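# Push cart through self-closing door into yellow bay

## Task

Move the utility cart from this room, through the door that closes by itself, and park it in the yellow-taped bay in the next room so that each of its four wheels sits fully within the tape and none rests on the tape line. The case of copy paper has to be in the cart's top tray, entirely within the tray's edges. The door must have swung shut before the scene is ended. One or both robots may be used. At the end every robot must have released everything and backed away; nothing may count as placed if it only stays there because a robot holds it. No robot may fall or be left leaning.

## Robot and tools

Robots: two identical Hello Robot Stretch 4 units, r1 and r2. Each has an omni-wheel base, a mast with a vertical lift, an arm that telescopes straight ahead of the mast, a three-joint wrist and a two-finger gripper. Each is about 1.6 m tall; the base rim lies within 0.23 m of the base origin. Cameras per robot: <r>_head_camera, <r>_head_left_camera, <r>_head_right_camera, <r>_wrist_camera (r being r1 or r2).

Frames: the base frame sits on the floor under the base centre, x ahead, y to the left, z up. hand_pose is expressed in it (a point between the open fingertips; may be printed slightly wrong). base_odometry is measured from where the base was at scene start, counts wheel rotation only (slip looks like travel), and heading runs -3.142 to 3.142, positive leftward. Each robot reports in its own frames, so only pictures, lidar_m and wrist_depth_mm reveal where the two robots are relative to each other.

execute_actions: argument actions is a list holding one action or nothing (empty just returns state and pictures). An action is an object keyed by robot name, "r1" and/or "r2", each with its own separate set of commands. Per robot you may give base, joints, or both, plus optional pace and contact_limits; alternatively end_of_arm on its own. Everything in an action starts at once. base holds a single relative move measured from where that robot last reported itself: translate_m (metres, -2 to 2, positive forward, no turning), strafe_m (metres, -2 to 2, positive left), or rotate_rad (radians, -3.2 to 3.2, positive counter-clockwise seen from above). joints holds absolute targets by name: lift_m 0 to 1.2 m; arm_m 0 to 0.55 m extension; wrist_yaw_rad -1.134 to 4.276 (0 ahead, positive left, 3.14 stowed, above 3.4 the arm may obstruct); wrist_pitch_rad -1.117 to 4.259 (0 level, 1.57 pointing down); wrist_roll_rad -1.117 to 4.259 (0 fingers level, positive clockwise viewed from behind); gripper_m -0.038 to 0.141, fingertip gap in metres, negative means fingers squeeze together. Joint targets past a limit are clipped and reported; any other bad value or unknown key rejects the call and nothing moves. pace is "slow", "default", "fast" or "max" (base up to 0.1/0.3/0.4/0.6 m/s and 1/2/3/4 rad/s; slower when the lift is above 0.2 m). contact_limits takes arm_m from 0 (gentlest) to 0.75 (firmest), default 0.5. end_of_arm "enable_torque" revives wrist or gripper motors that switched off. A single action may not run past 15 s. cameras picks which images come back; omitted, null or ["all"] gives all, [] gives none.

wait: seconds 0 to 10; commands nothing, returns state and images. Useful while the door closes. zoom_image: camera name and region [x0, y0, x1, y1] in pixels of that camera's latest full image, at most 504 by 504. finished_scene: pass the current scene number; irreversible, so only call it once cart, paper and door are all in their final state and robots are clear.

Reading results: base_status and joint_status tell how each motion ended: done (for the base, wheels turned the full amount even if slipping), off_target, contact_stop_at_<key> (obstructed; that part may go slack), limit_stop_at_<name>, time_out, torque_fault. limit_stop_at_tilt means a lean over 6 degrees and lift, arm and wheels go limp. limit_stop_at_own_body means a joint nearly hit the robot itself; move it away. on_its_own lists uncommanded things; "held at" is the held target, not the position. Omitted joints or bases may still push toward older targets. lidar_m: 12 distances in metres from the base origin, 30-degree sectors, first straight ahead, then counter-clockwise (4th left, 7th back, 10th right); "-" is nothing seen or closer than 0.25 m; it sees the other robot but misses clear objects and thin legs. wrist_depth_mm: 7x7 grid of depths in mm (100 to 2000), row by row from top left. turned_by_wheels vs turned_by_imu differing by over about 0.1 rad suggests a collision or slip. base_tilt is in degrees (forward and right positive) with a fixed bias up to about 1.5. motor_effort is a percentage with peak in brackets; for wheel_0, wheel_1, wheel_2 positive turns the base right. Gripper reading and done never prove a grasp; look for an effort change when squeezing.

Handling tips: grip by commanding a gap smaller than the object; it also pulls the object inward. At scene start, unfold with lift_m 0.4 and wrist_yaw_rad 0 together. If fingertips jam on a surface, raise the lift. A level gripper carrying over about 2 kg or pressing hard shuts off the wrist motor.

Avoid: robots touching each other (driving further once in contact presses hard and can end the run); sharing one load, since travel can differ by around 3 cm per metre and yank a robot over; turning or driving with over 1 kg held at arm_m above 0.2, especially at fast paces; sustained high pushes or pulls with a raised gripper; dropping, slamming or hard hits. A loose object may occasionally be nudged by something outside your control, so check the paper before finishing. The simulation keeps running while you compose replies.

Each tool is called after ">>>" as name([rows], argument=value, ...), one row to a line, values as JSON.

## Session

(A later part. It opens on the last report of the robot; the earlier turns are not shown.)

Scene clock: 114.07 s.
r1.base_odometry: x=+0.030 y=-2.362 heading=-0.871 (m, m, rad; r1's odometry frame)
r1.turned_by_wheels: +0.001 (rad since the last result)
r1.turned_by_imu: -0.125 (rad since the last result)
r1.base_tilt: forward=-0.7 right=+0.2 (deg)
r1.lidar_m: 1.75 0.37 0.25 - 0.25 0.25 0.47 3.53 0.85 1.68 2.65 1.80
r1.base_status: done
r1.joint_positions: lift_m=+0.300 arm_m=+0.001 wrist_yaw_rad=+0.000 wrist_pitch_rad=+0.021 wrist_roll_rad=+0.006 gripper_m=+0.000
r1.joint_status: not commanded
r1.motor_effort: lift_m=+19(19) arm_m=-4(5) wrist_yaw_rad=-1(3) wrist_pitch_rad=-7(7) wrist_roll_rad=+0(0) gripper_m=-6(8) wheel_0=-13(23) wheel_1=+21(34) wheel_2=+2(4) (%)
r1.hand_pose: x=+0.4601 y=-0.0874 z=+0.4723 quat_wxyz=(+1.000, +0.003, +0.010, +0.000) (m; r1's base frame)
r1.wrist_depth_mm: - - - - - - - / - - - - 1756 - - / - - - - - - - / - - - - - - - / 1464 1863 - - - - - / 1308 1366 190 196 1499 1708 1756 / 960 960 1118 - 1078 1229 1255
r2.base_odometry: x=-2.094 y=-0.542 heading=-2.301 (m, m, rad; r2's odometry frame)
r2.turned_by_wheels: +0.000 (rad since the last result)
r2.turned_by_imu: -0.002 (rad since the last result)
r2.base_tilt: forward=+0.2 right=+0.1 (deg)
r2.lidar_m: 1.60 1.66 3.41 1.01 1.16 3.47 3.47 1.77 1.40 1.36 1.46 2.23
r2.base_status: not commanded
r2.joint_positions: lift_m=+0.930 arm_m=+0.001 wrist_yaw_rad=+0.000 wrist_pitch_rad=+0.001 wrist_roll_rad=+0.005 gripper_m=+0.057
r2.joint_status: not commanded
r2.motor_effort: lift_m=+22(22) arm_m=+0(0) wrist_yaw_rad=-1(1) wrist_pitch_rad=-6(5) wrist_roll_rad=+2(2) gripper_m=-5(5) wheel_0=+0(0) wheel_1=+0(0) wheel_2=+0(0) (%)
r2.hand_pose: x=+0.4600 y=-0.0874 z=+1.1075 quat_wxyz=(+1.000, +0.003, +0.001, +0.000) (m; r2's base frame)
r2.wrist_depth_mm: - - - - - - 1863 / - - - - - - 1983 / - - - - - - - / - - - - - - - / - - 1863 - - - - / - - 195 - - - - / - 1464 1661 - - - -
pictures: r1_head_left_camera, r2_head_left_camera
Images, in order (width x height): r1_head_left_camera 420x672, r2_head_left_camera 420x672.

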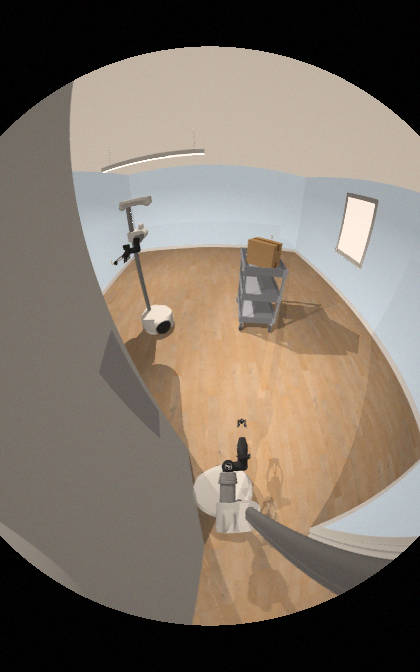

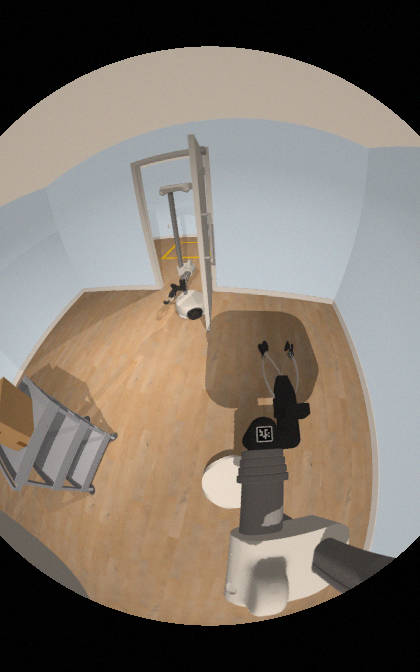

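>>> execute_actions([
  {"r1":{"base":{"translate_m":0.25},"pace":"slow"},"r2":{"base":{"strafe_m":-0.7},"joints":{"gripper_m":0.13}}},
], cameras=[])

>>> execute_actions([
  {"r1":{"base":{"strafe_m":0.4},"pace":"slow"},"r2":{"base":{"translate_m":1.25}}},
], cameras=[])

>>> execute_actions([
  {"r2":{"base":{"rotate_rad":1.75}}},
], cameras=["r1_head_left_camera","r2_head_left_camera","r2_head_camera"])

Scene clock: 134.27 s.
r1.base_odometry: x=+0.191 y=-2.553 heading=-0.870 (m, m, rad; r1's odometry frame)
r1.turned_by_wheels: +0.000 (rad since the last result)
r1.turned_by_imu: -0.002 (rad since the last result)
r1.base_tilt: forward=-0.6 right=+0.2 (deg)
r1.lidar_m: 1.52 1.91 1.74 2.24 0.25 0.25 0.53 0.97 1.00 2.49 2.67 1.56
r1.base_status: done
r1.joint_positions: lift_m=+0.300 arm_m=+0.001 wrist_yaw_rad=+0.000 wrist_pitch_rad=+0.021 wrist_roll_rad=+0.006 gripper_m=+0.000
r1.joint_status: not commanded
r1.motor_effort: lift_m=+19(19) arm_m=-5(5) wrist_yaw_rad=-1(1) wrist_pitch_rad=-7(7) wrist_roll_rad=+0(0) gripper_m=-7(9) wheel_0=+4(5) wheel_1=+9(18) wheel_2=-8(11) (%)
r1.hand_pose: x=+0.4601 y=-0.0874 z=+0.4723 quat_wxyz=(+1.000, +0.003, +0.010, +0.000) (m; r1's base frame)
r1.wrist_depth_mm: - - - - - - - / - - - - 1366 - - / - - - - - - - / - - - - 1308 - - / - - - 1366 - - - / 1308 1366 190 196 1336 1708 1756 / 991 960 1078 - 1042 1229 1229
r2.base_odometry: x=-2.616 y=-0.075 heading=-2.301 (m, m, rad; r2's odometry frame)
r2.turned_by_wheels: +0.000 (rad since the last result)
r2.turned_by_imu: -0.004 (rad since the last result)
r2.base_tilt: forward=+0.2 right=+0.1 (deg)
r2.lidar_m: 2.27 1.87 1.89 1.71 4.42 3.58 1.87 0.88 0.69 0.68 0.73 1.10
r2.base_status: done
r2.joint_positions: lift_m=+0.930 arm_m=+0.001 wrist_yaw_rad=+0.000 wrist_pitch_rad=+0.001 wrist_roll_rad=+0.005 gripper_m=+0.130
r2.joint_status: all done
r2.motor_effort: lift_m=+22(22) arm_m=+0(0) wrist_yaw_rad=-2(0) wrist_pitch_rad=-7(6) wrist_roll_rad=+2(2) gripper_m=+1(2) wheel_0=+0(10) wheel_1=+1(8) wheel_2=-1(0) (%)
r2.hand_pose: x=+0.4600 y=-0.0874 z=+1.1075 quat_wxyz=(+1.000, +0.003, +0.001, +0.000) (m; r2's base frame)
r2.wrist_depth_mm: - - - - - 1281 931 / 1808 - - - - 1336 931 / 1863 - - - - 1397 960 / 1808 - - - - 1430 960 / 1756 - - - - 1397 976 / 1708 208 - - - 1430 991 / 1661 - - - - 1430 1060
pictures: none
No camera images: the call's "cameras" was empty. Leave "cameras" out to get every camera's image.

Scene clock: 139.90 s.
r1.base_odometry: x=+0.496 y=-2.296 heading=-0.870 (m, m, rad; r1's odometry frame)
r1.turned_by_wheels: +0.000 (rad since the last result)
r1.turned_by_imu: -0.529 (rad since the last result)
r1.base_tilt: forward=-0.7 right=+0.2 (deg)
r1.lidar_m: 1.46 1.42 3.07 1.18 0.25 0.25 0.25 0.50 1.11 1.12 2.63 2.70
r1.base_status: done
r1.joint_positions: lift_m=+0.300 arm_m=+0.001 wrist_yaw_rad=+0.000 wrist_pitch_rad=+0.021 wrist_roll_rad=+0.006 gripper_m=+0.000
r1.joint_status: not commanded
r1.motor_effort: lift_m=+19(19) arm_m=-4(5) wrist_yaw_rad=-1(6) wrist_pitch_rad=-7(7) wrist_roll_rad=+0(0) gripper_m=-8(7) wheel_0=-13(22) wheel_1=+11(32) wheel_2=+6(12) (%)
r1.hand_pose: x=+0.4601 y=-0.0874 z=+0.4723 quat_wxyz=(+1.000, +0.003, +0.010, +0.000) (m; r1's base frame)
r1.wrist_depth_mm: - - - - - - - / - 1336 1336 - - - - / - - - - - - - / - - - - - - - / - 1808 1756 - - - - / 1281 1229 190 196 1537 1708 1863 / 960 960 1078 - 1060 1205 1229
r2.base_odometry: x=-3.449 y=-1.007 heading=-2.301 (m, m, rad; r2's odometry frame)
r2.turned_by_wheels: +0.000 (rad since the last result)
r2.turned_by_imu: -0.006 (rad since the last result)
r2.base_tilt: forward=+0.2 right=+0.0 (deg)
r2.lidar_m: 1.03 1.14 0.96 1.06 2.02 4.90 2.36 1.04 0.81 0.81 0.88 1.04
r2.base_status: done
r2.joint_positions: lift_m=+0.930 arm_m=+0.001 wrist_yaw_rad=+0.000 wrist_pitch_rad=+0.001 wrist_roll_rad=+0.005 gripper_m=+0.130
r2.joint_status: not commanded
r2.motor_effort: lift_m=+23(22) arm_m=+0(0) wrist_yaw_rad=-1(1) wrist_pitch_rad=-7(6) wrist_roll_rad=+2(4) gripper_m=+0(0) wheel_0=+0(5) wheel_1=+0(7) wheel_2=+0(7) (%)
r2.hand_pose: x=+0.4600 y=-0.0874 z=+1.1075 quat_wxyz=(+1.000, +0.003, +0.001, +0.000) (m; r2's base frame)
r2.wrist_depth_mm: 809 820 798 798 788 778 788 / 831 798 798 788 798 798 788 / 820 820 820 809 809 788 798 / 831 820 820 820 809 798 809 / 842 831 831 809 798 820 798 / 854 208 842 820 809 820 809 / 854 831 842 - 831 820 831
pictures: none
No camera images: the call's "cameras" was empty. Leave "cameras" out to get every camera's image.

Scene clock: 142.13 s.
r1.base_odometry: x=+0.496 y=-2.296 heading=-0.870 (m, m, rad; r1's odometry frame)
r1.turned_by_wheels: +0.000 (rad since the last result)
r1.turned_by_imu: -0.001 (rad since the last result)
r1.base_tilt: forward=-0.7 right=+0.2 (deg)
r1.lidar_m: 1.43 1.44 3.07 0.86 0.25 0.25 0.25 0.47 1.10 1.15 2.64 2.72
r1.base_status: not commanded
r1.joint_positions: lift_m=+0.300 arm_m=+0.001 wrist_yaw_rad=+0.000 wrist_pitch_rad=+0.021 wrist_roll_rad=+0.006 gripper_m=+0.000
r1.joint_status: not commanded
r1.motor_effort: lift_m=+19(19) arm_m=-4(4) wrist_yaw_rad=-1(1) wrist_pitch_rad=-7(7) wrist_roll_rad=+0(0) gripper_m=-6(7) wheel_0=-13(13) wheel_1=+11(11) wheel_2=+6(6) (%)
r1.hand_pose: x=+0.4601 y=-0.0874 z=+0.4723 quat_wxyz=(+1.000, +0.003, +0.010, +0.000) (m; r1's base frame)
r1.wrist_depth_mm: - - - - - - - / - 1336 1336 - - - - / - - - - - - - / - - - - - - - / - 1756 1708 - - - - / 1281 1229 190 196 1576 1756 1756 / 960 946 1098 - 1078 1182 1255
r2.base_odometry: x=-3.449 y=-1.007 heading=-0.551 (m, m, rad; r2's odometry frame)
r2.turned_by_wheels: +1.750 (rad since the last result)
r2.turned_by_imu: +1.750 (rad since the last result)
r2.base_tilt: forward=+0.3 right=+0.1 (deg)
r2.lidar_m: 1.52 2.00 4.77 1.54 0.94 0.80 0.83 0.98 1.02 1.04 1.17 0.97
r2.base_status: done
r2.joint_positions: lift_m=+0.930 arm_m=+0.001 wrist_yaw_rad=+0.000 wrist_pitch_rad=+0.001 wrist_roll_rad=+0.005 gripper_m=+0.130
r2.joint_status: not commanded
r2.motor_effort: lift_m=+22(22) arm_m=+0(0) wrist_yaw_rad=-2(2) wrist_pitch_rad=-6(8) wrist_roll_rad=+1(1) gripper_m=-2(0) wheel_0=-1(4) wheel_1=+2(5) wheel_2=+2(7) (%)
r2.hand_pose: x=+0.4600 y=-0.0874 z=+1.1075 quat_wxyz=(+1.000, +0.003, +0.001, +0.000) (m; r2's base frame)
r2.wrist_depth_mm: - - - - - 668 654 / - - - - - 691 661 / - - - - - 723 668 / - - - - - - 683 / 1863 1808 - - - 715 683 / - 208 - - - 715 683 / - - - - - 732 699
pictures: r1_head_left_camera, r2_head_camera, r2_head_left_camera
Images, in order (width x height): r1_head_left_camera 420x672, r2_head_camera 420x560, r2_head_left_camera 420x672.

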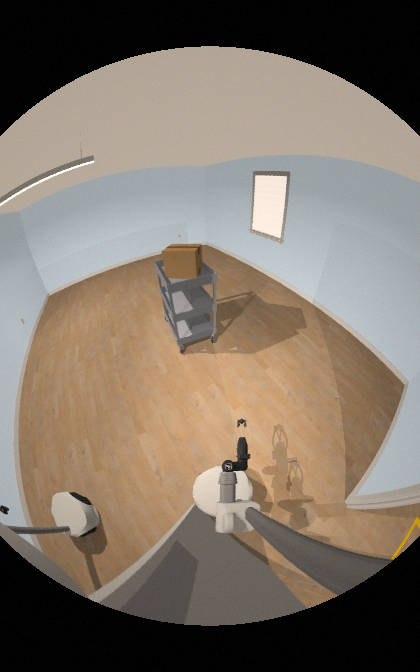

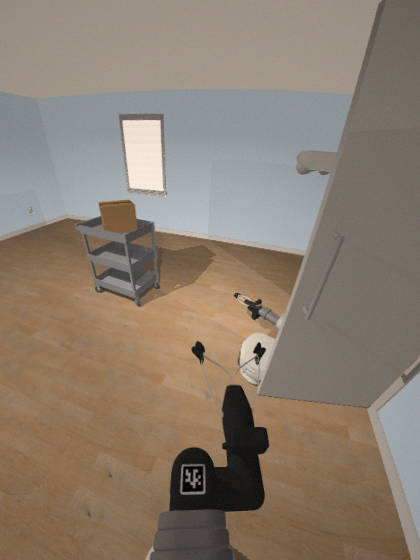

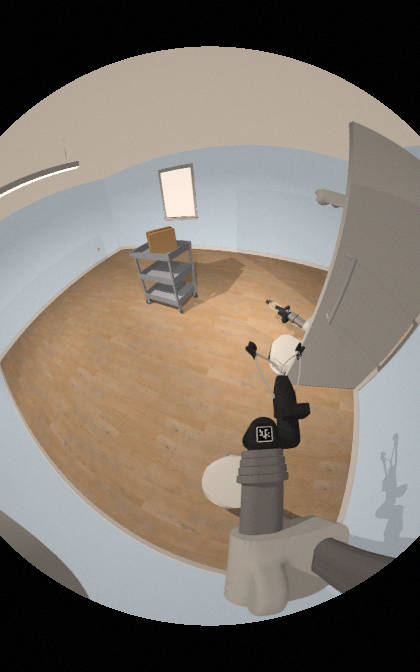

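>>> execute_actions([
  {"r2":{"base":{"rotate_rad":-0.38}}},
], cameras=["r2_head_camera","r2_wrist_camera"])

Scene clock: 150.03 s.
r1.base_odometry: x=+0.496 y=-2.296 heading=-0.870 (m, m, rad; r1's odometry frame)
r1.turned_by_wheels: +0.000 (rad since the last result)
r1.turned_by_imu: -0.002 (rad since the last result)
r1.base_tilt: forward=-0.7 right=+0.3 (deg)
r1.lidar_m: 1.46 1.44 3.07 1.19 0.25 0.25 0.25 0.49 1.08 1.13 2.63 2.71
r1.base_status: not commanded
r1.joint_positions: lift_m=+0.300 arm_m=+0.001 wrist_yaw_rad=+0.000 wrist_pitch_rad=+0.021 wrist_roll_rad=+0.006 gripper_m=+0.000
r1.joint_status: not commanded
r1.motor_effort: lift_m=+19(19) arm_m=-4(4) wrist_yaw_rad=-1(1) wrist_pitch_rad=-7(7) wrist_roll_rad=+0(0) gripper_m=-5(8) wheel_0=-13(13) wheel_1=+11(11) wheel_2=+6(6) (%)
r1.hand_pose: x=+0.4601 y=-0.0874 z=+0.4723 quat_wxyz=(+1.000, +0.003, +0.010, +0.000) (m; r1's base frame)
r1.wrist_depth_mm: - - - - - - - / - 1308 1366 - - - - / - - - - - - - / - - - - - - - / - 1708 1756 - - - - / 1281 1205 190 197 1499 1756 1808 / 991 946 1078 - 1042 1229 1229
r2.base_odometry: x=-3.449 y=-1.007 heading=-0.930 (m, m, rad; r2's odometry frame)
r2.turned_by_wheels: -0.380 (rad since the last result)
r2.turned_by_imu: -0.381 (rad since the last result)
r2.base_tilt: forward=+0.2 right=+0.2 (deg)
r2.lidar_m: 0.96 1.99 2.13 4.44 1.28 0.88 0.81 0.86 1.09 1.01 1.06 1.06
r2.base_status: done
r2.joint_positions: lift_m=+0.930 arm_m=+0.001 wrist_yaw_rad=+0.000 wrist_pitch_rad=+0.001 wrist_roll_rad=+0.005 gripper_m=+0.130
r2.joint_status: not commanded
r2.motor_effort: lift_m=+22(22) arm_m=+0(0) wrist_yaw_rad=-1(1) wrist_pitch_rad=-8(6) wrist_roll_rad=-1(1) gripper_m=-1(0) wheel_0=+0(6) wheel_1=+0(5) wheel_2=+2(7) (%)
r2.hand_pose: x=+0.4600 y=-0.0874 z=+1.1075 quat_wxyz=(+1.000, +0.003, +0.001, +0.000) (m; r2's base frame)
r2.wrist_depth_mm: - - - 788 820 904 991 / - - - 788 831 917 991 / - - - 788 842 917 976 / - - - 788 854 917 1008 / - - - 809 831 931 1008 / - 208 - 798 842 931 1008 / - - - - 866 946 976
pictures: r2_head_camera, r2_wrist_camera
Images, in order (width x height): r2_head_camera 420x560, r2_wrist_camera 616x392.

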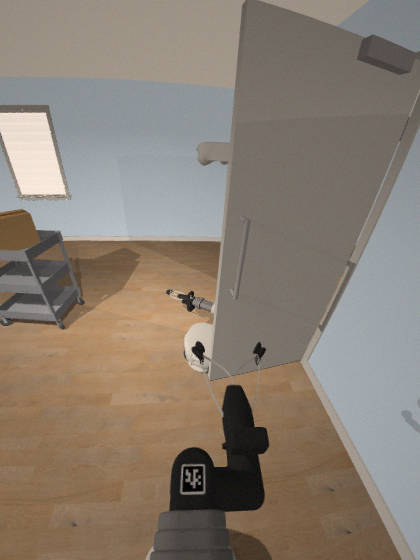

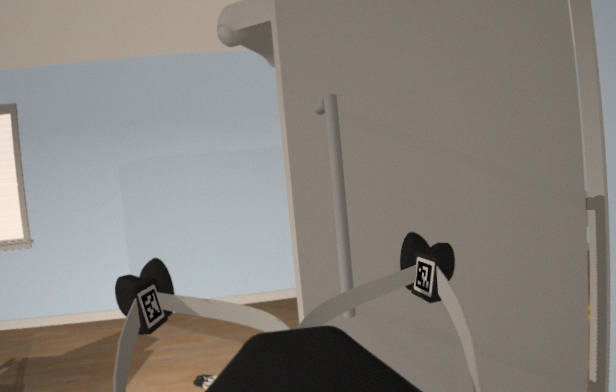

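>>> execute_actions([
  {"r2":{"base":{"rotate_rad":-0.12},"joints":{"lift_m":1.05,"arm_m":0.3}}},
], cameras=["r2_wrist_camera"])

Scene clock: 156.53 s.
r1.base_odometry: x=+0.496 y=-2.296 heading=-0.870 (m, m, rad; r1's odometry frame)
r1.turned_by_wheels: +0.000 (rad since the last result)
r1.turned_by_imu: -0.002 (rad since the last result)
r1.base_tilt: forward=-0.7 right=+0.2 (deg)
r1.lidar_m: 1.45 1.42 3.07 1.15 0.25 0.25 0.25 0.48 1.11 1.15 2.63 2.73
r1.base_status: not commanded
r1.joint_positions: lift_m=+0.300 arm_m=+0.001 wrist_yaw_rad=+0.000 wrist_pitch_rad=+0.021 wrist_roll_rad=+0.006 gripper_m=+0.000
r1.joint_status: not commanded
r1.motor_effort: lift_m=+19(19) arm_m=-4(4) wrist_yaw_rad=-1(1) wrist_pitch_rad=-7(7) wrist_roll_rad=+0(0) gripper_m=-6(8) wheel_0=-13(13) wheel_1=+11(11) wheel_2=+6(6) (%)
r1.hand_pose: x=+0.4601 y=-0.0874 z=+0.4723 quat_wxyz=(+1.000, +0.003, +0.010, +0.000) (m; r1's base frame)
r1.wrist_depth_mm: - - - - - - - / - 1336 1366 - - - - / - - - - - - - / - - - - - - - / - 1756 1756 - - - - / 1281 1182 190 196 1537 1756 1756 / 976 946 1098 - 1042 1229 1255
r2.base_odometry: x=-3.449 y=-1.007 heading=-1.050 (m, m, rad; r2's odometry frame)
r2.turned_by_wheels: -0.120 (rad since the last result)
r2.turned_by_imu: -0.121 (rad since the last result)
r2.base_tilt: forward=+0.3 right=+0.1 (deg)
r2.lidar_m: 0.96 1.59 2.00 4.78 1.54 0.95 0.81 0.83 1.01 1.03 1.03 1.15
r2.base_status: done
r2.joint_positions: lift_m=+1.050 arm_m=+0.299 wrist_yaw_rad=+0.000 wrist_pitch_rad=+0.001 wrist_roll_rad=+0.005 gripper_m=+0.130
r2.joint_status: all done
r2.motor_effort: lift_m=+23(25) arm_m=+4(6) wrist_yaw_rad=-1(0) wrist_pitch_rad=-6(7) wrist_roll_rad=+2(1) gripper_m=-1(1) wheel_0=+2(9) wheel_1=-1(5) wheel_2=-1(6) (%)
r2.hand_pose: x=+0.7585 y=-0.0874 z=+1.2275 quat_wxyz=(+1.000, +0.003, +0.001, +0.000) (m; r2's base frame)
r2.wrist_depth_mm: - 585 484 535 591 676 768 / - - 492 535 591 683 778 / - - 492 525 597 683 768 / - - 492 535 597 676 778 / - - 496 530 574 683 788 / - 208 496 442 585 683 778 / - - - - 603 676 768
pictures: r2_wrist_camera
Images, in order (width x height): r2_wrist_camera 616x392.

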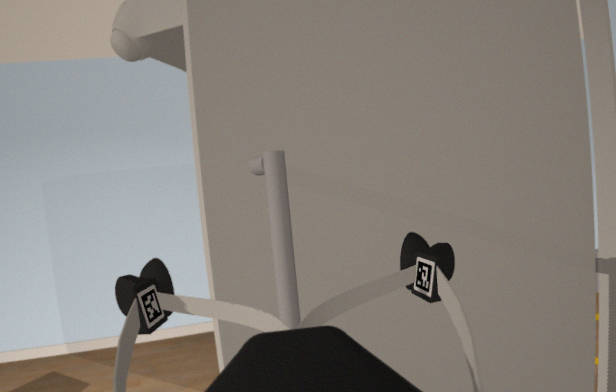

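>>> execute_actions([
  {"r2":{"joints":{"lift_m":0.98,"arm_m":0.5,"gripper_m":0.09},"contact_limits":{"arm_m":0.3},"pace":"slow"}},
], cameras=["r2_wrist_camera"])

Scene clock: 164.17 s.
r1.base_odometry: x=+0.496 y=-2.296 heading=-0.870 (m, m, rad; r1's odometry frame)
r1.turned_by_wheels: +0.000 (rad since the last result)
r1.turned_by_imu: -0.002 (rad since the last result)
r1.base_tilt: forward=-0.7 right=+0.3 (deg)
r1.lidar_m: 1.47 1.44 3.07 1.16 0.26 0.25 0.25 0.50 1.08 1.10 2.64 2.73
r1.base_status: not commanded
r1.joint_positions: lift_m=+0.300 arm_m=+0.001 wrist_yaw_rad=+0.000 wrist_pitch_rad=+0.021 wrist_roll_rad=+0.006 gripper_m=+0.000
r1.joint_status: not commanded
r1.motor_effort: lift_m=+19(19) arm_m=-4(4) wrist_yaw_rad=-1(1) wrist_pitch_rad=-7(7) wrist_roll_rad=+0(0) gripper_m=-6(8) wheel_0=-13(13) wheel_1=+11(11) wheel_2=+6(6) (%)
r1.hand_pose: x=+0.4601 y=-0.0874 z=+0.4723 quat_wxyz=(+1.000, +0.003, +0.010, +0.000) (m; r1's base frame)
r1.wrist_depth_mm: - - - - - - - / - 1308 1308 - - - - / - - - - - - - / - - - - - - - / - 1756 1756 - - - - / 1281 1205 190 196 1537 1708 1808 / 976 960 1078 - 1042 1205 1229
r2.base_odometry: x=-3.449 y=-1.007 heading=-1.050 (m, m, rad; r2's odometry frame)
r2.turned_by_wheels: +0.000 (rad since the last result)
r2.turned_by_imu: -0.002 (rad since the last result)
r2.base_tilt: forward=+0.2 right=+0.0 (deg)
r2.lidar_m: 0.96 1.60 2.03 4.76 1.51 0.97 0.81 0.83 1.00 1.04 1.05 1.16
r2.base_status: not commanded
r2.joint_positions: lift_m=+0.980 arm_m=+0.499 wrist_yaw_rad=+0.000 wrist_pitch_rad=+0.001 wrist_roll_rad=+0.005 gripper_m=+0.090
r2.joint_status: all done
r2.motor_effort: lift_m=+13(23) arm_m=+5(6) wrist_yaw_rad=-1(1) wrist_pitch_rad=-7(8) wrist_roll_rad=+1(0) gripper_m=-2(1) wheel_0=+2(2) wheel_1=-1(1) wheel_2=-1(1) (%)
r2.contact_limits: arm_m 0.3
r2.hand_pose: x=+0.9585 y=-0.0874 z=+1.1583 quat_wxyz=(+1.000, +0.003, +0.001, +0.000) (m; r2's base frame)
r2.wrist_depth_mm: - - 285 325 362 413 469 / - - 289 324 364 413 469 / - - 290 327 362 413 466 / - - 294 325 366 413 473 / - - 296 325 347 413 469 / - - 213 239 351 418 477 / - - 290 - 373 415 473
pictures: r2_wrist_camera
Images, in order (width x height): r2_wrist_camera 616x392.

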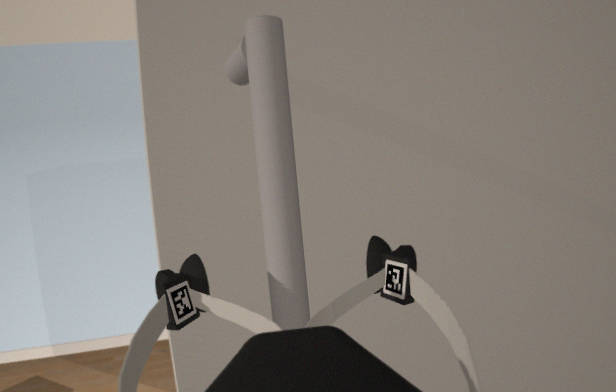

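>>> execute_actions([
  {"r2":{"joints":{"arm_m":0.54},"contact_limits":{"arm_m":0.3},"pace":"slow"}},
], cameras=[])

>>> execute_actions([
  {"r2":{"joints":{"gripper_m":-0.025}}},
], cameras=["r2_wrist_camera"])

Scene clock: 169.43 s.
r1.base_odometry: x=+0.496 y=-2.296 heading=-0.870 (m, m, rad; r1's odometry frame)
r1.turned_by_wheels: +0.000 (rad since the last result)
r1.turned_by_imu: -0.002 (rad since the last result)
r1.base_tilt: forward=-0.7 right=+0.2 (deg)
r1.lidar_m: 1.45 1.41 3.05 1.17 0.25 0.25 0.25 0.48 1.11 1.14 2.64 2.71
r1.base_status: not commanded
r1.joint_positions: lift_m=+0.300 arm_m=+0.001 wrist_yaw_rad=+0.000 wrist_pitch_rad=+0.021 wrist_roll_rad=+0.006 gripper_m=+0.000
r1.joint_status: not commanded
r1.motor_effort: lift_m=+19(19) arm_m=-4(4) wrist_yaw_rad=-1(0) wrist_pitch_rad=-7(7) wrist_roll_rad=+0(0) gripper_m=-8(6) wheel_0=-13(13) wheel_1=+11(11) wheel_2=+6(6) (%)
r1.hand_pose: x=+0.4601 y=-0.0874 z=+0.4723 quat_wxyz=(+1.000, +0.003, +0.010, +0.000) (m; r1's base frame)
r1.wrist_depth_mm: - - - - - - - / - 1336 1336 - - - - / - - - - - - - / - - - - - - - / - 1708 1756 - - - - / 1281 1205 189 196 1537 1756 1756 / 976 976 1098 - 1042 1255 1229
r2.base_odometry: x=-3.449 y=-1.007 heading=-1.050 (m, m, rad; r2's odometry frame)
r2.turned_by_wheels: +0.000 (rad since the last result)
r2.turned_by_imu: -0.001 (rad since the last result)
r2.base_tilt: forward=+0.2 right=+0.2 (deg)
r2.lidar_m: 0.97 1.59 2.00 4.78 1.52 0.94 0.82 0.83 0.99 1.02 1.04 1.15
r2.base_status: not commanded
r2.joint_positions: lift_m=+0.980 arm_m=+0.539 wrist_yaw_rad=+0.000 wrist_pitch_rad=+0.001 wrist_roll_rad=+0.005 gripper_m=+0.090
r2.joint_status: all done
r2.motor_effort: lift_m=+13(13) arm_m=+5(4) wrist_yaw_rad=-2(2) wrist_pitch_rad=-6(6) wrist_roll_rad=+1(2) gripper_m=-2(3) wheel_0=+2(2) wheel_1=-1(1) wheel_2=-1(1) (%)
r2.contact_limits: arm_m 0.3
r2.hand_pose: x=+0.9985 y=-0.0874 z=+1.1583 quat_wxyz=(+1.000, +0.003, +0.001, +0.000) (m; r2's base frame)
r2.wrist_depth_mm: - 238 247 282 315 362 407 / - 244 249 285 317 359 407 / - 243 253 282 317 364 407 / - - 254 285 317 357 410 / - - 258 208 303 359 410 / - - 214 200 307 364 410 / - 243 252 - 325 364 410
pictures: none
No camera images: the call's "cameras" was empty. Leave "cameras" out to get every camera's image.

Scene clock: 171.30 s.
r1.base_odometry: x=+0.496 y=-2.296 heading=-0.870 (m, m, rad; r1's odometry frame)
r1.turned_by_wheels: +0.000 (rad since the last result)
r1.turned_by_imu: -0.001 (rad since the last result)
r1.base_tilt: forward=-0.6 right=+0.3 (deg)
r1.lidar_m: 1.46 1.42 3.10 1.16 0.25 0.25 0.25 0.50 1.10 1.13 2.63 2.72
r1.base_status: not commanded
r1.joint_positions: lift_m=+0.300 arm_m=+0.001 wrist_yaw_rad=+0.000 wrist_pitch_rad=+0.021 wrist_roll_rad=+0.006 gripper_m=+0.000
r1.joint_status: not commanded
r1.motor_effort: lift_m=+19(19) arm_m=-4(4) wrist_yaw_rad=-1(1) wrist_pitch_rad=-7(7) wrist_roll_rad=+0(0) gripper_m=-7(8) wheel_0=-13(13) wheel_1=+11(11) wheel_2=+6(6) (%)
r1.hand_pose: x=+0.4601 y=-0.0874 z=+0.4723 quat_wxyz=(+1.000, +0.003, +0.010, +0.000) (m; r1's base frame)
r1.wrist_depth_mm: - - - - - - - / - 1366 1366 - - - - / - - - - - - - / - - - - - - - / - 1708 1756 - - - - / 1281 1205 190 196 1499 1708 1756 / 976 946 1098 - 1060 1182 1255
r2.base_odometry: x=-3.449 y=-1.007 heading=-1.050 (m, m, rad; r2's odometry frame)
r2.turned_by_wheels: +0.001 (rad since the last result)
r2.turned_by_imu: -0.007 (rad since the last result)
r2.base_tilt: forward=+0.4 right=+0.1 (deg)
r2.lidar_m: 0.97 1.59 1.99 4.76 1.53 0.94 0.81 0.83 0.99 1.04 1.05 1.17
r2.base_status: not commanded
r2.joint_positions: lift_m=+0.980 arm_m=+0.541 wrist_yaw_rad=+0.013 wrist_pitch_rad=+0.001 wrist_roll_rad=+0.005 gripper_m=-0.024
r2.joint_status: all done
r2.on_its_own: wrist_yaw_rad is at rest, and its effort (-38) is outside its rest range (-13 to +13)
r2.motor_effort: lift_m=+13(13) arm_m=-4(5) wrist_yaw_rad=-38(38) wrist_pitch_rad=-8(6) wrist_roll_rad=+0(3) gripper_m=-29(29) wheel_0=-2(4) wheel_1=-2(2) wheel_2=+11(11) (%)
r2.hand_pose: x=+1.0012 y=-0.0837 z=+1.1583 quat_wxyz=(+1.000, +0.003, +0.001, +0.006) (m; r2's base frame)
r2.wrist_depth_mm: - 234 240 276 307 349 392 / - 236 244 278 309 349 394 / - 238 248 277 307 349 397 / - 238 247 277 310 349 394 / - - 248 199 307 351 397 / - - 185 194 187 351 397 / - 238 248 - 317 349 397
pictures: r2_wrist_camera
Images, in order (width x height): r2_wrist_camera 616x392.

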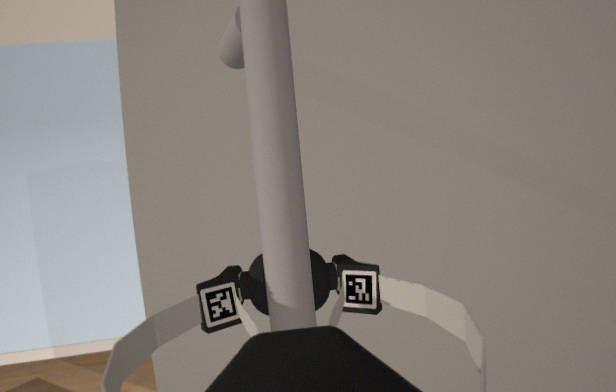

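>>> execute_actions([
  {"r1":{"base":{"strafe_m":-0.25},"joints":{"lift_m":0.95,"gripper_m":0.1},"pace":"slow"}},
], cameras=["r1_head_left_camera","r1_head_camera","r2_head_left_camera"])

Scene clock: 182.40 s.
r1.base_odometry: x=+0.305 y=-2.457 heading=-0.870 (m, m, rad; r1's odometry frame)
r1.turned_by_wheels: +0.000 (rad since the last result)
r1.turned_by_imu: -0.003 (rad since the last result)
r1.base_tilt: forward=-0.6 right=+0.3 (deg)
r1.lidar_m: 1.59 1.52 3.39 0.43 0.36 0.37 0.46 3.66 0.87 0.96 2.44 2.51
r1.base_status: done
r1.joint_positions: lift_m=+0.950 arm_m=+0.001 wrist_yaw_rad=+0.000 wrist_pitch_rad=+0.021 wrist_roll_rad=+0.006 gripper_m=+0.100
r1.joint_status: all done
r1.motor_effort: lift_m=+22(20) arm_m=-4(4) wrist_yaw_rad=-1(1) wrist_pitch_rad=-7(7) wrist_roll_rad=+0(0) gripper_m=-4(6) wheel_0=+5(13) wheel_1=-4(9) wheel_2=+0(3) (%)
r1.hand_pose: x=+0.4601 y=-0.0874 z=+1.1220 quat_wxyz=(+1.000, +0.003, +0.010, +0.000) (m; r1's base frame)
r1.wrist_depth_mm: - - - - - - - / - - - - - - - / - - - - - - - / - 1618 - - - - 1983 / 1397 1430 - - - - - / 1708 1618 - - 206 - - / 1229 1397 - - - - 1983
r2.base_odometry: x=-3.449 y=-1.007 heading=-1.050 (m, m, rad; r2's odometry frame)
r2.turned_by_wheels: +0.000 (rad since the last result)
r2.turned_by_imu: -0.002 (rad since the last result)
r2.base_tilt: forward=+0.5 right=+0.1 (deg)
r2.lidar_m: 0.95 2.16 1.99 4.78 1.53 0.95 0.81 0.81 1.00 1.02 1.04 1.16
r2.base_status: not commanded
r2.joint_positions: lift_m=+0.980 arm_m=+0.541 wrist_yaw_rad=+0.013 wrist_pitch_rad=+0.001 wrist_roll_rad=+0.005 gripper_m=-0.024
r2.joint_status: not commanded
r2.on_its_own: wrist_yaw_rad is at rest, and its effort (-38) is outside its rest range (-13 to +13)
r2.motor_effort: lift_m=+13(13) arm_m=-5(4) wrist_yaw_rad=-38(38) wrist_pitch_rad=-6(7) wrist_roll_rad=+3(1) gripper_m=-30(31) wheel_0=-2(2) wheel_1=-2(2) wheel_2=+12(12) (%)
r2.hand_pose: x=+1.0012 y=-0.0837 z=+1.1583 quat_wxyz=(+1.000, +0.003, +0.001, +0.006) (m; r2's base frame)
r2.wrist_depth_mm: - 235 241 274 309 349 392 / - 236 244 277 307 347 397 / - 238 249 277 307 351 397 / - 238 249 276 309 349 392 / - 866 250 198 310 349 397 / - - 184 195 187 351 397 / - 236 247 - 314 347 399
pictures: r1_head_camera, r1_head_left_camera, r2_head_left_camera
Images, in order (width x height): r1_head_camera 420x560, r1_head_left_camera 420x672, r2_head_left_camera 420x672.

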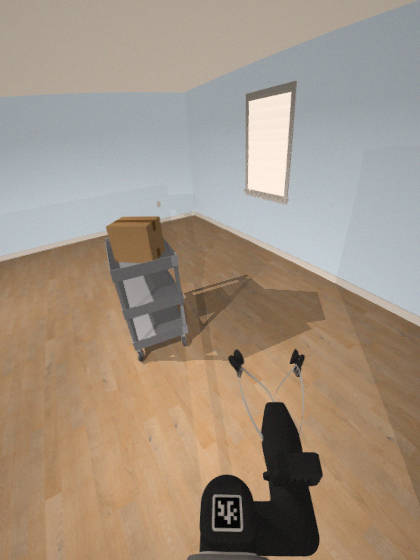

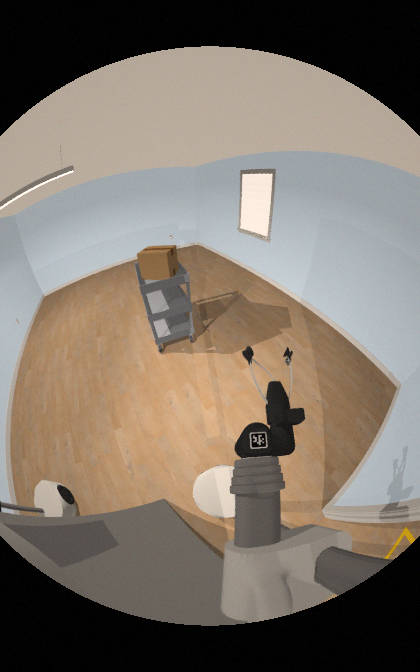

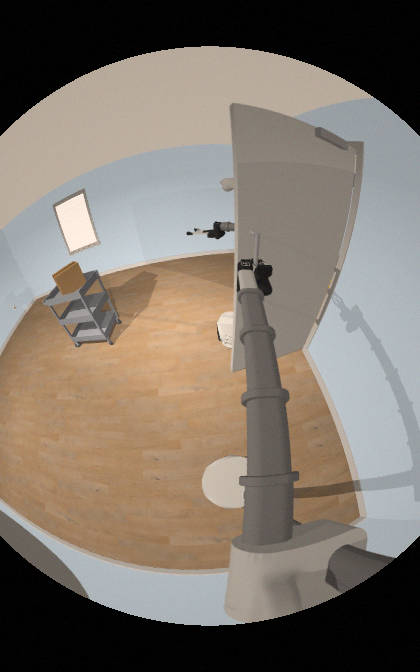

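>>> execute_actions([
  {"r1":{"base":{"rotate_rad":0.5}}},
], cameras=[])

>>> execute_actions([
  {"r1":{"base":{"translate_m":0.55}}},
], cameras=["r1_head_camera","r1_wrist_camera"])

Scene clock: 189.63 s.
r1.base_odometry: x=+0.305 y=-2.457 heading=-0.371 (m, m, rad; r1's odometry frame)
r1.turned_by_wheels: +0.499 (rad since the last result)
r1.turned_by_imu: +0.502 (rad since the last result)
r1.base_tilt: forward=-0.6 right=+0.2 (deg)
r1.lidar_m: 1.52 3.48 2.43 0.37 0.37 0.46 3.71 0.87 0.96 2.23 2.50 1.57
r1.base_status: done
r1.joint_positions: lift_m=+0.950 arm_m=+0.001 wrist_yaw_rad=+0.000 wrist_pitch_rad=+0.021 wrist_roll_rad=+0.006 gripper_m=+0.100
r1.joint_status: not commanded
r1.motor_effort: lift_m=+22(22) arm_m=-4(4) wrist_yaw_rad=-1(1) wrist_pitch_rad=-7(7) wrist_roll_rad=+0(0) gripper_m=-3(1) wheel_0=-4(7) wheel_1=-5(9) wheel_2=-5(12) (%)
r1.hand_pose: x=+0.4601 y=-0.0874 z=+1.1221 quat_wxyz=(+1.000, +0.003, +0.010, +0.000) (m; r1's base frame)
r1.wrist_depth_mm: - - - - - - - / - - - - - - - / - - - - - - - / - - - - - - - / - - - 1537 - - - / - - - 1366 207 - - / - - - - - - -
r2.base_odometry: x=-3.449 y=-1.007 heading=-1.050 (m, m, rad; r2's odometry frame)
r2.turned_by_wheels: +0.000 (rad since the last result)
r2.turned_by_imu: -0.001 (rad since the last result)
r2.base_tilt: forward=+0.2 right=+0.2 (deg)
r2.lidar_m: 0.98 1.52 1.99 4.78 1.54 0.94 0.82 0.82 1.01 1.03 1.04 1.14
r2.base_status: not commanded
r2.joint_positions: lift_m=+0.980 arm_m=+0.541 wrist_yaw_rad=+0.013 wrist_pitch_rad=+0.001 wrist_roll_rad=+0.005 gripper_m=-0.024
r2.joint_status: not commanded
r2.on_its_own: wrist_yaw_rad is at rest, and its effort (-37) is outside its rest range (-13 to +13)
r2.motor_effort: lift_m=+13(13) arm_m=-4(4) wrist_yaw_rad=-37(38) wrist_pitch_rad=-7(6) wrist_roll_rad=+1(0) gripper_m=-29(30) wheel_0=-2(2) wheel_1=-2(2) wheel_2=+12(11) (%)
r2.hand_pose: x=+1.0012 y=-0.0837 z=+1.1583 quat_wxyz=(+1.000, +0.003, +0.001, +0.006) (m; r2's base frame)
r2.wrist_depth_mm: - 235 239 277 309 349 389 / - 236 244 277 309 351 394 / - 239 247 278 307 351 392 / - 239 249 277 309 349 394 / - 723 249 198 309 349 397 / - - 185 195 187 351 397 / - 237 247 - 314 347 394
pictures: none
No camera images: the call's "cameras" was empty. Leave "cameras" out to get every camera's image.

Scene clock: 192.93 s.
r1.base_odometry: x=+0.818 y=-2.656 heading=-0.371 (m, m, rad; r1's odometry frame)
r1.turned_by_wheels: +0.000 (rad since the last result)
r1.turned_by_imu: -0.001 (rad since the last result)
r1.base_tilt: forward=-0.7 right=+0.2 (deg)
r1.lidar_m: 0.98 3.56 2.46 1.27 0.61 0.59 1.11 1.35 1.67 2.40 2.46 1.02
r1.base_status: done
r1.joint_positions: lift_m=+0.950 arm_m=+0.001 wrist_yaw_rad=+0.000 wrist_pitch_rad=+0.021 wrist_roll_rad=+0.006 gripper_m=+0.100
r1.joint_status: not commanded
r1.motor_effort: lift_m=+22(22) arm_m=-4(4) wrist_yaw_rad=-1(1) wrist_pitch_rad=-7(7) wrist_roll_rad=+0(0) gripper_m=-3(2) wheel_0=+5(10) wheel_1=+4(9) wheel_2=-5(15) (%)
r1.hand_pose: x=+0.4601 y=-0.0874 z=+1.1221 quat_wxyz=(+1.000, +0.003, +0.010, +0.000) (m; r1's base frame)
r1.wrist_depth_mm: - - - - - - - / - - - - - - - / - - - - - - - / - - - - - - - / - - - 1060 931 - - / - - - 976 206 - - / - - - - 798 - -
r2.base_odometry: x=-3.449 y=-1.007 heading=-1.050 (m, m, rad; r2's odometry frame)
r2.turned_by_wheels: +0.000 (rad since the last result)
r2.turned_by_imu: -0.001 (rad since the last result)
r2.base_tilt: forward=+0.3 right=+0.2 (deg)
r2.lidar_m: 0.95 1.30 2.00 4.78 1.51 0.93 0.83 0.82 1.00 1.03 1.05 1.14
r2.base_status: not commanded
r2.joint_positions: lift_m=+0.980 arm_m=+0.541 wrist_yaw_rad=+0.013 wrist_pitch_rad=+0.001 wrist_roll_rad=+0.005 gripper_m=-0.024
r2.joint_status: not commanded
r2.on_its_own: wrist_yaw_rad is at rest, and its effort (-37) is outside its rest range (-13 to +13)
r2.motor_effort: lift_m=+13(13) arm_m=-4(5) wrist_yaw_rad=-37(38) wrist_pitch_rad=-5(7) wrist_roll_rad=+2(2) gripper_m=-30(30) wheel_0=-2(2) wheel_1=-2(2) wheel_2=+11(11) (%)
r2.hand_pose: x=+1.0012 y=-0.0837 z=+1.1583 quat_wxyz=(+1.000, +0.003, +0.001, +0.006) (m; r2's base frame)
r2.wrist_depth_mm: 741 235 241 276 307 349 392 / - 238 244 277 309 349 397 / - 239 248 276 309 349 394 / 661 239 248 277 309 349 394 / - - 249 198 309 351 394 / 732 - 185 195 187 353 399 / 732 236 248 - 315 347 397
pictures: r1_head_camera, r1_wrist_camera
Images, in order (width x height): r1_head_camera 420x560, r1_wrist_camera 616x392.

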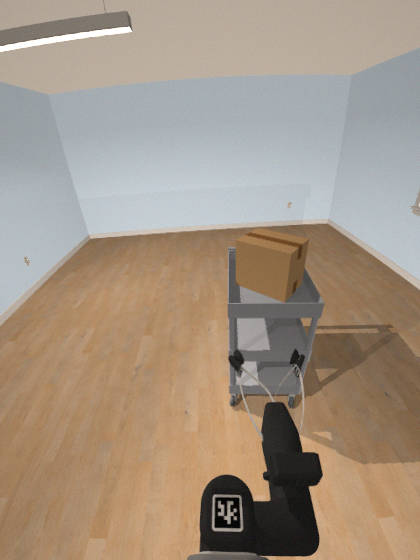

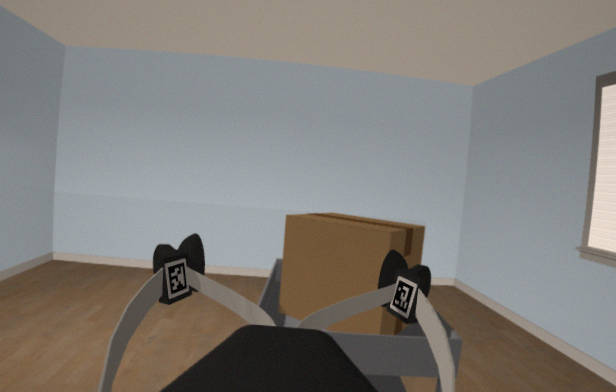

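>>> execute_actions([
  {"r1":{"base":{"strafe_m":-0.1},"joints":{"lift_m":1.2,"wrist_pitch_rad":0.7,"arm_m":0.25}}},
], cameras=["r1_wrist_camera"])

Scene clock: 201.43 s.
r1.base_odometry: x=+0.781 y=-2.749 heading=-0.371 (m, m, rad; r1's odometry frame)
r1.turned_by_wheels: +0.000 (rad since the last result)
r1.turned_by_imu: -0.002 (rad since the last result)
r1.base_tilt: forward=-0.6 right=+0.2 (deg)
r1.lidar_m: 0.96 3.71 2.56 1.30 0.67 0.72 - 1.29 1.70 2.31 2.39 1.01
r1.base_status: done
r1.joint_positions: lift_m=+1.199 arm_m=+0.249 wrist_yaw_rad=+0.000 wrist_pitch_rad=+0.702 wrist_roll_rad=+0.006 gripper_m=+0.100
r1.joint_status: all done
joint sent to its limit — the command would take r1.lift_m past its upper limit, so that joint was sent only as far as its limit.
r1.motor_effort: lift_m=+22(21) arm_m=+5(5) wrist_yaw_rad=-1(0) wrist_pitch_rad=-5(4) wrist_roll_rad=+0(0) gripper_m=-4(0) wheel_0=+3(15) wheel_1=-3(12) wheel_2=+0(4) (%)
r1.hand_pose: x=+0.6404 y=-0.0874 z=+1.1906 quat_wxyz=(+0.939, +0.003, +0.344, -0.001) (m; r1's base frame)
r1.wrist_depth_mm: - - - - - - - / - - - 768 759 - - / - - - 831 831 - - / 1983 1983 917 866 866 - - / 1661 1756 798 798 750 1808 1921 / 1499 1464 1060 1042 207 1618 1708 / 1336 1397 1430 - 1397 1464 1499
r2.base_odometry: x=-3.449 y=-1.007 heading=-1.050 (m, m, rad; r2's odometry frame)
r2.turned_by_wheels: +0.000 (rad since the last result)
r2.turned_by_imu: -0.001 (rad since the last result)
r2.base_tilt: forward=+0.4 right=+0.2 (deg)
r2.lidar_m: 0.95 1.41 2.01 4.78 1.54 0.94 0.82 0.79 1.01 1.03 1.04 1.15
r2.base_status: not commanded
r2.joint_positions: lift_m=+0.980 arm_m=+0.541 wrist_yaw_rad=+0.013 wrist_pitch_rad=+0.001 wrist_roll_rad=+0.005 gripper_m=-0.024
r2.joint_status: not commanded
r2.on_its_own: wrist_yaw_rad is at rest, and its effort (-38) is outside its rest range (-13 to +13)
r2.motor_effort: lift_m=+13(13) arm_m=-4(4) wrist_yaw_rad=-38(39) wrist_pitch_rad=-6(7) wrist_roll_rad=+2(2) gripper_m=-29(30) wheel_0=-2(2) wheel_1=-2(2) wheel_2=+12(12) (%)
r2.hand_pose: x=+1.0012 y=-0.0837 z=+1.1583 quat_wxyz=(+1.000, +0.003, +0.001, +0.006) (m; r2's base frame)
r2.wrist_depth_mm: 715 234 241 277 307 349 394 / 759 236 245 276 307 351 397 / 809 238 248 277 309 353 397 / 842 239 247 278 309 349 394 / 831 - 249 198 309 351 399 / 831 - 185 194 188 355 397 / 831 237 247 - 317 347 394
pictures: r1_wrist_camera
Images, in order (width x height): r1_wrist_camera 616x392.

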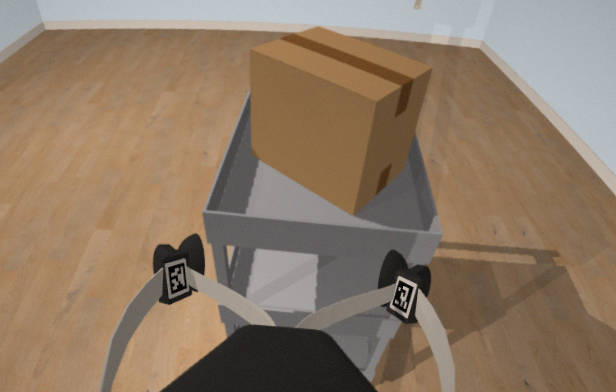

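>>> execute_actions([
  {"r1":{"base":{"translate_m":0.2},"joints":{"lift_m":0.66,"wrist_pitch_rad":0.07,"arm_m":0.05,"wrist_roll_rad":1.57,"gripper_m":0.13}}},
], cameras=["r1_wrist_camera"])

Scene clock: 210.53 s.
r1.base_odometry: x=+0.968 y=-2.821 heading=-0.370 (m, m, rad; r1's odometry frame)
r1.turned_by_wheels: +0.000 (rad since the last result)
r1.turned_by_imu: -0.002 (rad since the last result)
r1.base_tilt: forward=-0.7 right=+0.2 (deg)
r1.lidar_m: 0.77 3.70 2.58 1.46 0.92 0.81 1.40 1.48 1.92 2.29 2.33 0.79
r1.base_status: done
r1.joint_positions: lift_m=+0.660 arm_m=+0.051 wrist_yaw_rad=+0.000 wrist_pitch_rad=+0.072 wrist_roll_rad=+1.570 gripper_m=+0.130
r1.joint_status: all done
r1.motor_effort: lift_m=+16(23) arm_m=-5(7) wrist_yaw_rad=-1(1) wrist_pitch_rad=-7(11) wrist_roll_rad=+2(7) gripper_m=-1(2) wheel_0=+5(13) wheel_1=+3(9) wheel_2=-4(14) (%)
r1.hand_pose: x=+0.5095 y=-0.0874 z=+0.8176 quat_wxyz=(+0.707, +0.706, +0.026, -0.026) (m; r1's base frame)
r1.wrist_depth_mm: - - - 517 - 1499 1182 / - - 741 517 - 539 559 / - - 640 525 1138 676 891 / - - 699 530 1160 549 891 / - - 768 530 1138 554 917 / - - - 539 228 554 866 / - - - - - 1336 1008
r2.base_odometry: x=-3.449 y=-1.007 heading=-1.050 (m, m, rad; r2's odometry frame)
r2.turned_by_wheels: +0.000 (rad since the last result)
r2.turned_by_imu: -0.002 (rad since the last result)
r2.base_tilt: forward=+0.4 right=+0.0 (deg)
r2.lidar_m: 0.95 1.43 1.99 4.77 1.50 0.94 0.82 0.83 1.00 1.03 1.03 1.16
r2.base_status: not commanded
r2.joint_positions: lift_m=+0.980 arm_m=+0.541 wrist_yaw_rad=+0.013 wrist_pitch_rad=+0.001 wrist_roll_rad=+0.005 gripper_m=-0.024
r2.joint_status: not commanded
r2.on_its_own: wrist_yaw_rad is at rest, and its effort (-39) is outside its rest range (-13 to +13)
r2.motor_effort: lift_m=+13(13) arm_m=-4(4) wrist_yaw_rad=-39(38) wrist_pitch_rad=-6(6) wrist_roll_rad=+2(2) gripper_m=-30(31) wheel_0=-2(2) wheel_1=-2(2) wheel_2=+12(11) (%)
r2.hand_pose: x=+1.0012 y=-0.0837 z=+1.1583 quat_wxyz=(+1.000, +0.003, +0.001, +0.006) (m; r2's base frame)
r2.wrist_depth_mm: - 234 240 276 309 353 392 / - 237 244 277 309 349 394 / - 238 248 277 307 347 392 / - 239 248 278 309 349 394 / - - 249 198 309 351 394 / - - 185 194 187 351 399 / - 237 245 - 317 345 394
pictures: r1_wrist_camera
Images, in order (width x height): r1_wrist_camera 616x392.

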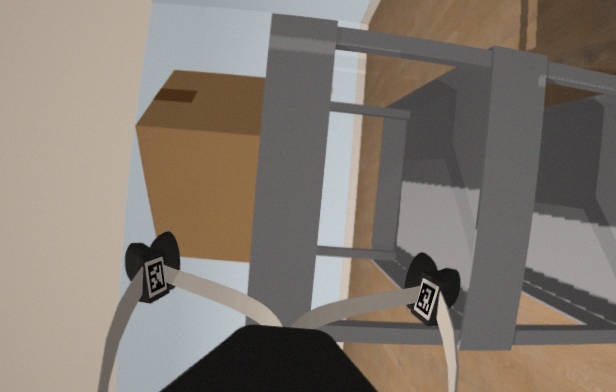

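>>> execute_actions([
  {"r1":{"base":{"strafe_m":-0.1}}},
], cameras=[])

>>> execute_actions([
  {"r1":{"base":{"translate_m":0.3},"pace":"slow"}},
], cameras=["r1_wrist_camera"])

Scene clock: 219.07 s.
r1.base_odometry: x=+0.931 y=-2.914 heading=-0.370 (m, m, rad; r1's odometry frame)
r1.turned_by_wheels: +0.000 (rad since the last result)
r1.turned_by_imu: -0.002 (rad since the last result)
r1.base_tilt: forward=-0.6 right=+0.3 (deg)
r1.lidar_m: 0.77 3.87 2.69 1.54 0.90 0.87 1.44 1.46 1.93 2.18 2.24 0.80
r1.base_status: done
r1.joint_positions: lift_m=+0.660 arm_m=+0.051 wrist_yaw_rad=+0.000 wrist_pitch_rad=+0.072 wrist_roll_rad=+1.570 gripper_m=+0.130
r1.joint_status: not commanded
r1.motor_effort: lift_m=+16(16) arm_m=-5(5) wrist_yaw_rad=-1(0) wrist_pitch_rad=-7(7) wrist_roll_rad=+1(1) gripper_m=+1(2) wheel_0=+4(14) wheel_1=-2(12) wheel_2=+0(3) (%)
r1.hand_pose: x=+0.5095 y=-0.0874 z=+0.8176 quat_wxyz=(+0.707, +0.706, +0.026, -0.026) (m; r1's base frame)
r1.wrist_depth_mm: - - - - - 1661 1205 / - - - - - 1618 1160 / - - 750 517 1118 544 831 / - - 627 521 1182 554 891 / - 683 683 530 1160 549 904 / - - 778 535 228 564 878 / - - - - - 559 842
r2.base_odometry: x=-3.449 y=-1.007 heading=-1.050 (m, m, rad; r2's odometry frame)
r2.turned_by_wheels: +0.000 (rad since the last result)
r2.turned_by_imu: -0.001 (rad since the last result)
r2.base_tilt: forward=+0.3 right=+0.1 (deg)
r2.lidar_m: 0.96 1.54 1.97 4.77 1.51 0.95 0.82 0.83 0.98 1.02 1.04 1.17
r2.base_status: not commanded
r2.joint_positions: lift_m=+0.980 arm_m=+0.541 wrist_yaw_rad=+0.013 wrist_pitch_rad=+0.001 wrist_roll_rad=+0.005 gripper_m=-0.024
r2.joint_status: not commanded
r2.on_its_own: wrist_yaw_rad is at rest, and its effort (-39) is outside its rest range (-13 to +13)
r2.motor_effort: lift_m=+13(13) arm_m=-4(4) wrist_yaw_rad=-39(38) wrist_pitch_rad=-6(8) wrist_roll_rad=+2(2) gripper_m=-31(29) wheel_0=-2(2) wheel_1=-2(2) wheel_2=+11(12) (%)
r2.hand_pose: x=+1.0012 y=-0.0837 z=+1.1583 quat_wxyz=(+1.000, +0.003, +0.001, +0.006) (m; r2's base frame)
r2.wrist_depth_mm: - 234 240 276 309 351 394 / - 237 245 277 306 349 394 / - 237 248 277 309 349 394 / - 238 248 277 307 349 394 / - - 249 198 309 351 394 / - - 185 194 187 353 397 / - 238 247 - 315 347 397
pictures: none
No camera images: the call's "cameras" was empty. Leave "cameras" out to get every camera's image.

Scene clock: 223.33 s.
r1.base_odometry: x=+1.211 y=-3.022 heading=-0.370 (m, m, rad; r1's odometry frame)
r1.turned_by_wheels: +0.000 (rad since the last result)
r1.turned_by_imu: -0.002 (rad since the last result)
r1.base_tilt: forward=-0.6 right=+0.3 (deg)
r1.lidar_m: 0.47 0.49 2.70 2.54 1.27 1.12 1.74 1.76 2.32 2.17 2.21 0.51
r1.base_status: done
r1.joint_positions: lift_m=+0.660 arm_m=+0.051 wrist_yaw_rad=+0.000 wrist_pitch_rad=+0.072 wrist_roll_rad=+1.570 gripper_m=+0.130
r1.joint_status: not commanded
r1.motor_effort: lift_m=+16(16) arm_m=-5(4) wrist_yaw_rad=-1(0) wrist_pitch_rad=-7(7) wrist_roll_rad=+1(1) gripper_m=-1(1) wheel_0=+5(4) wheel_1=+4(8) wheel_2=-7(12) (%)
r1.hand_pose: x=+0.5095 y=-0.0874 z=+0.8176 quat_wxyz=(+0.707, +0.706, +0.026, -0.026) (m; r1's base frame)
r1.wrist_depth_mm: - - - 215 224 229 - / - 488 477 218 - 1618 445 / 389 387 375 220 820 647 492 / 324 322 322 223 866 661 484 / 353 332 224 225 878 640 477 / - 399 224 227 227 585 469 / - 484 462 - - 609 462
r2.base_odometry: x=-3.449 y=-1.007 heading=-1.050 (m, m, rad; r2's odometry frame)
r2.turned_by_wheels: +0.000 (rad since the last result)
r2.turned_by_imu: -0.001 (rad since the last result)
r2.base_tilt: forward=+0.3 right=+0.1 (deg)
r2.lidar_m: 0.97 1.65 2.01 4.78 1.55 0.93 0.82 0.80 1.00 1.03 1.05 1.17
r2.base_status: not commanded
r2.joint_positions: lift_m=+0.980 arm_m=+0.541 wrist_yaw_rad=+0.013 wrist_pitch_rad=+0.001 wrist_roll_rad=+0.005 gripper_m=-0.024
r2.joint_status: not commanded
r2.on_its_own: wrist_yaw_rad is at rest, and its effort (-37) is outside its rest range (-13 to +13)
r2.motor_effort: lift_m=+13(13) arm_m=-4(4) wrist_yaw_rad=-37(37) wrist_pitch_rad=-7(6) wrist_roll_rad=+0(3) gripper_m=-30(29) wheel_0=-2(2) wheel_1=-2(2) wheel_2=+12(12) (%)
r2.hand_pose: x=+1.0012 y=-0.0837 z=+1.1583 quat_wxyz=(+1.000, +0.003, +0.001, +0.006) (m; r2's base frame)
r2.wrist_depth_mm: - 235 239 277 309 349 392 / - 238 244 277 306 349 397 / - 239 249 277 307 349 394 / - 239 248 278 309 349 394 / - - 249 198 309 351 397 / - - 185 195 188 349 397 / - 236 245 - 317 347 397
pictures: r1_wrist_camera
Images, in order (width x height): r1_wrist_camera 616x392.

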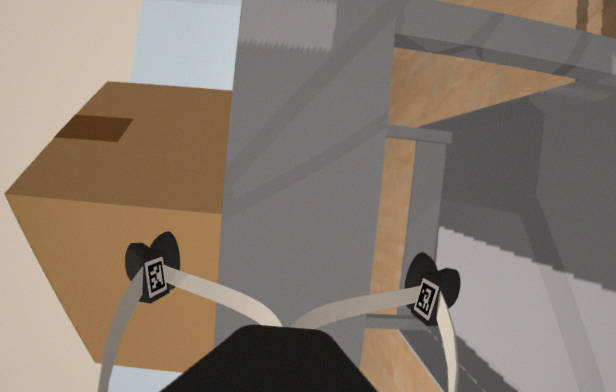

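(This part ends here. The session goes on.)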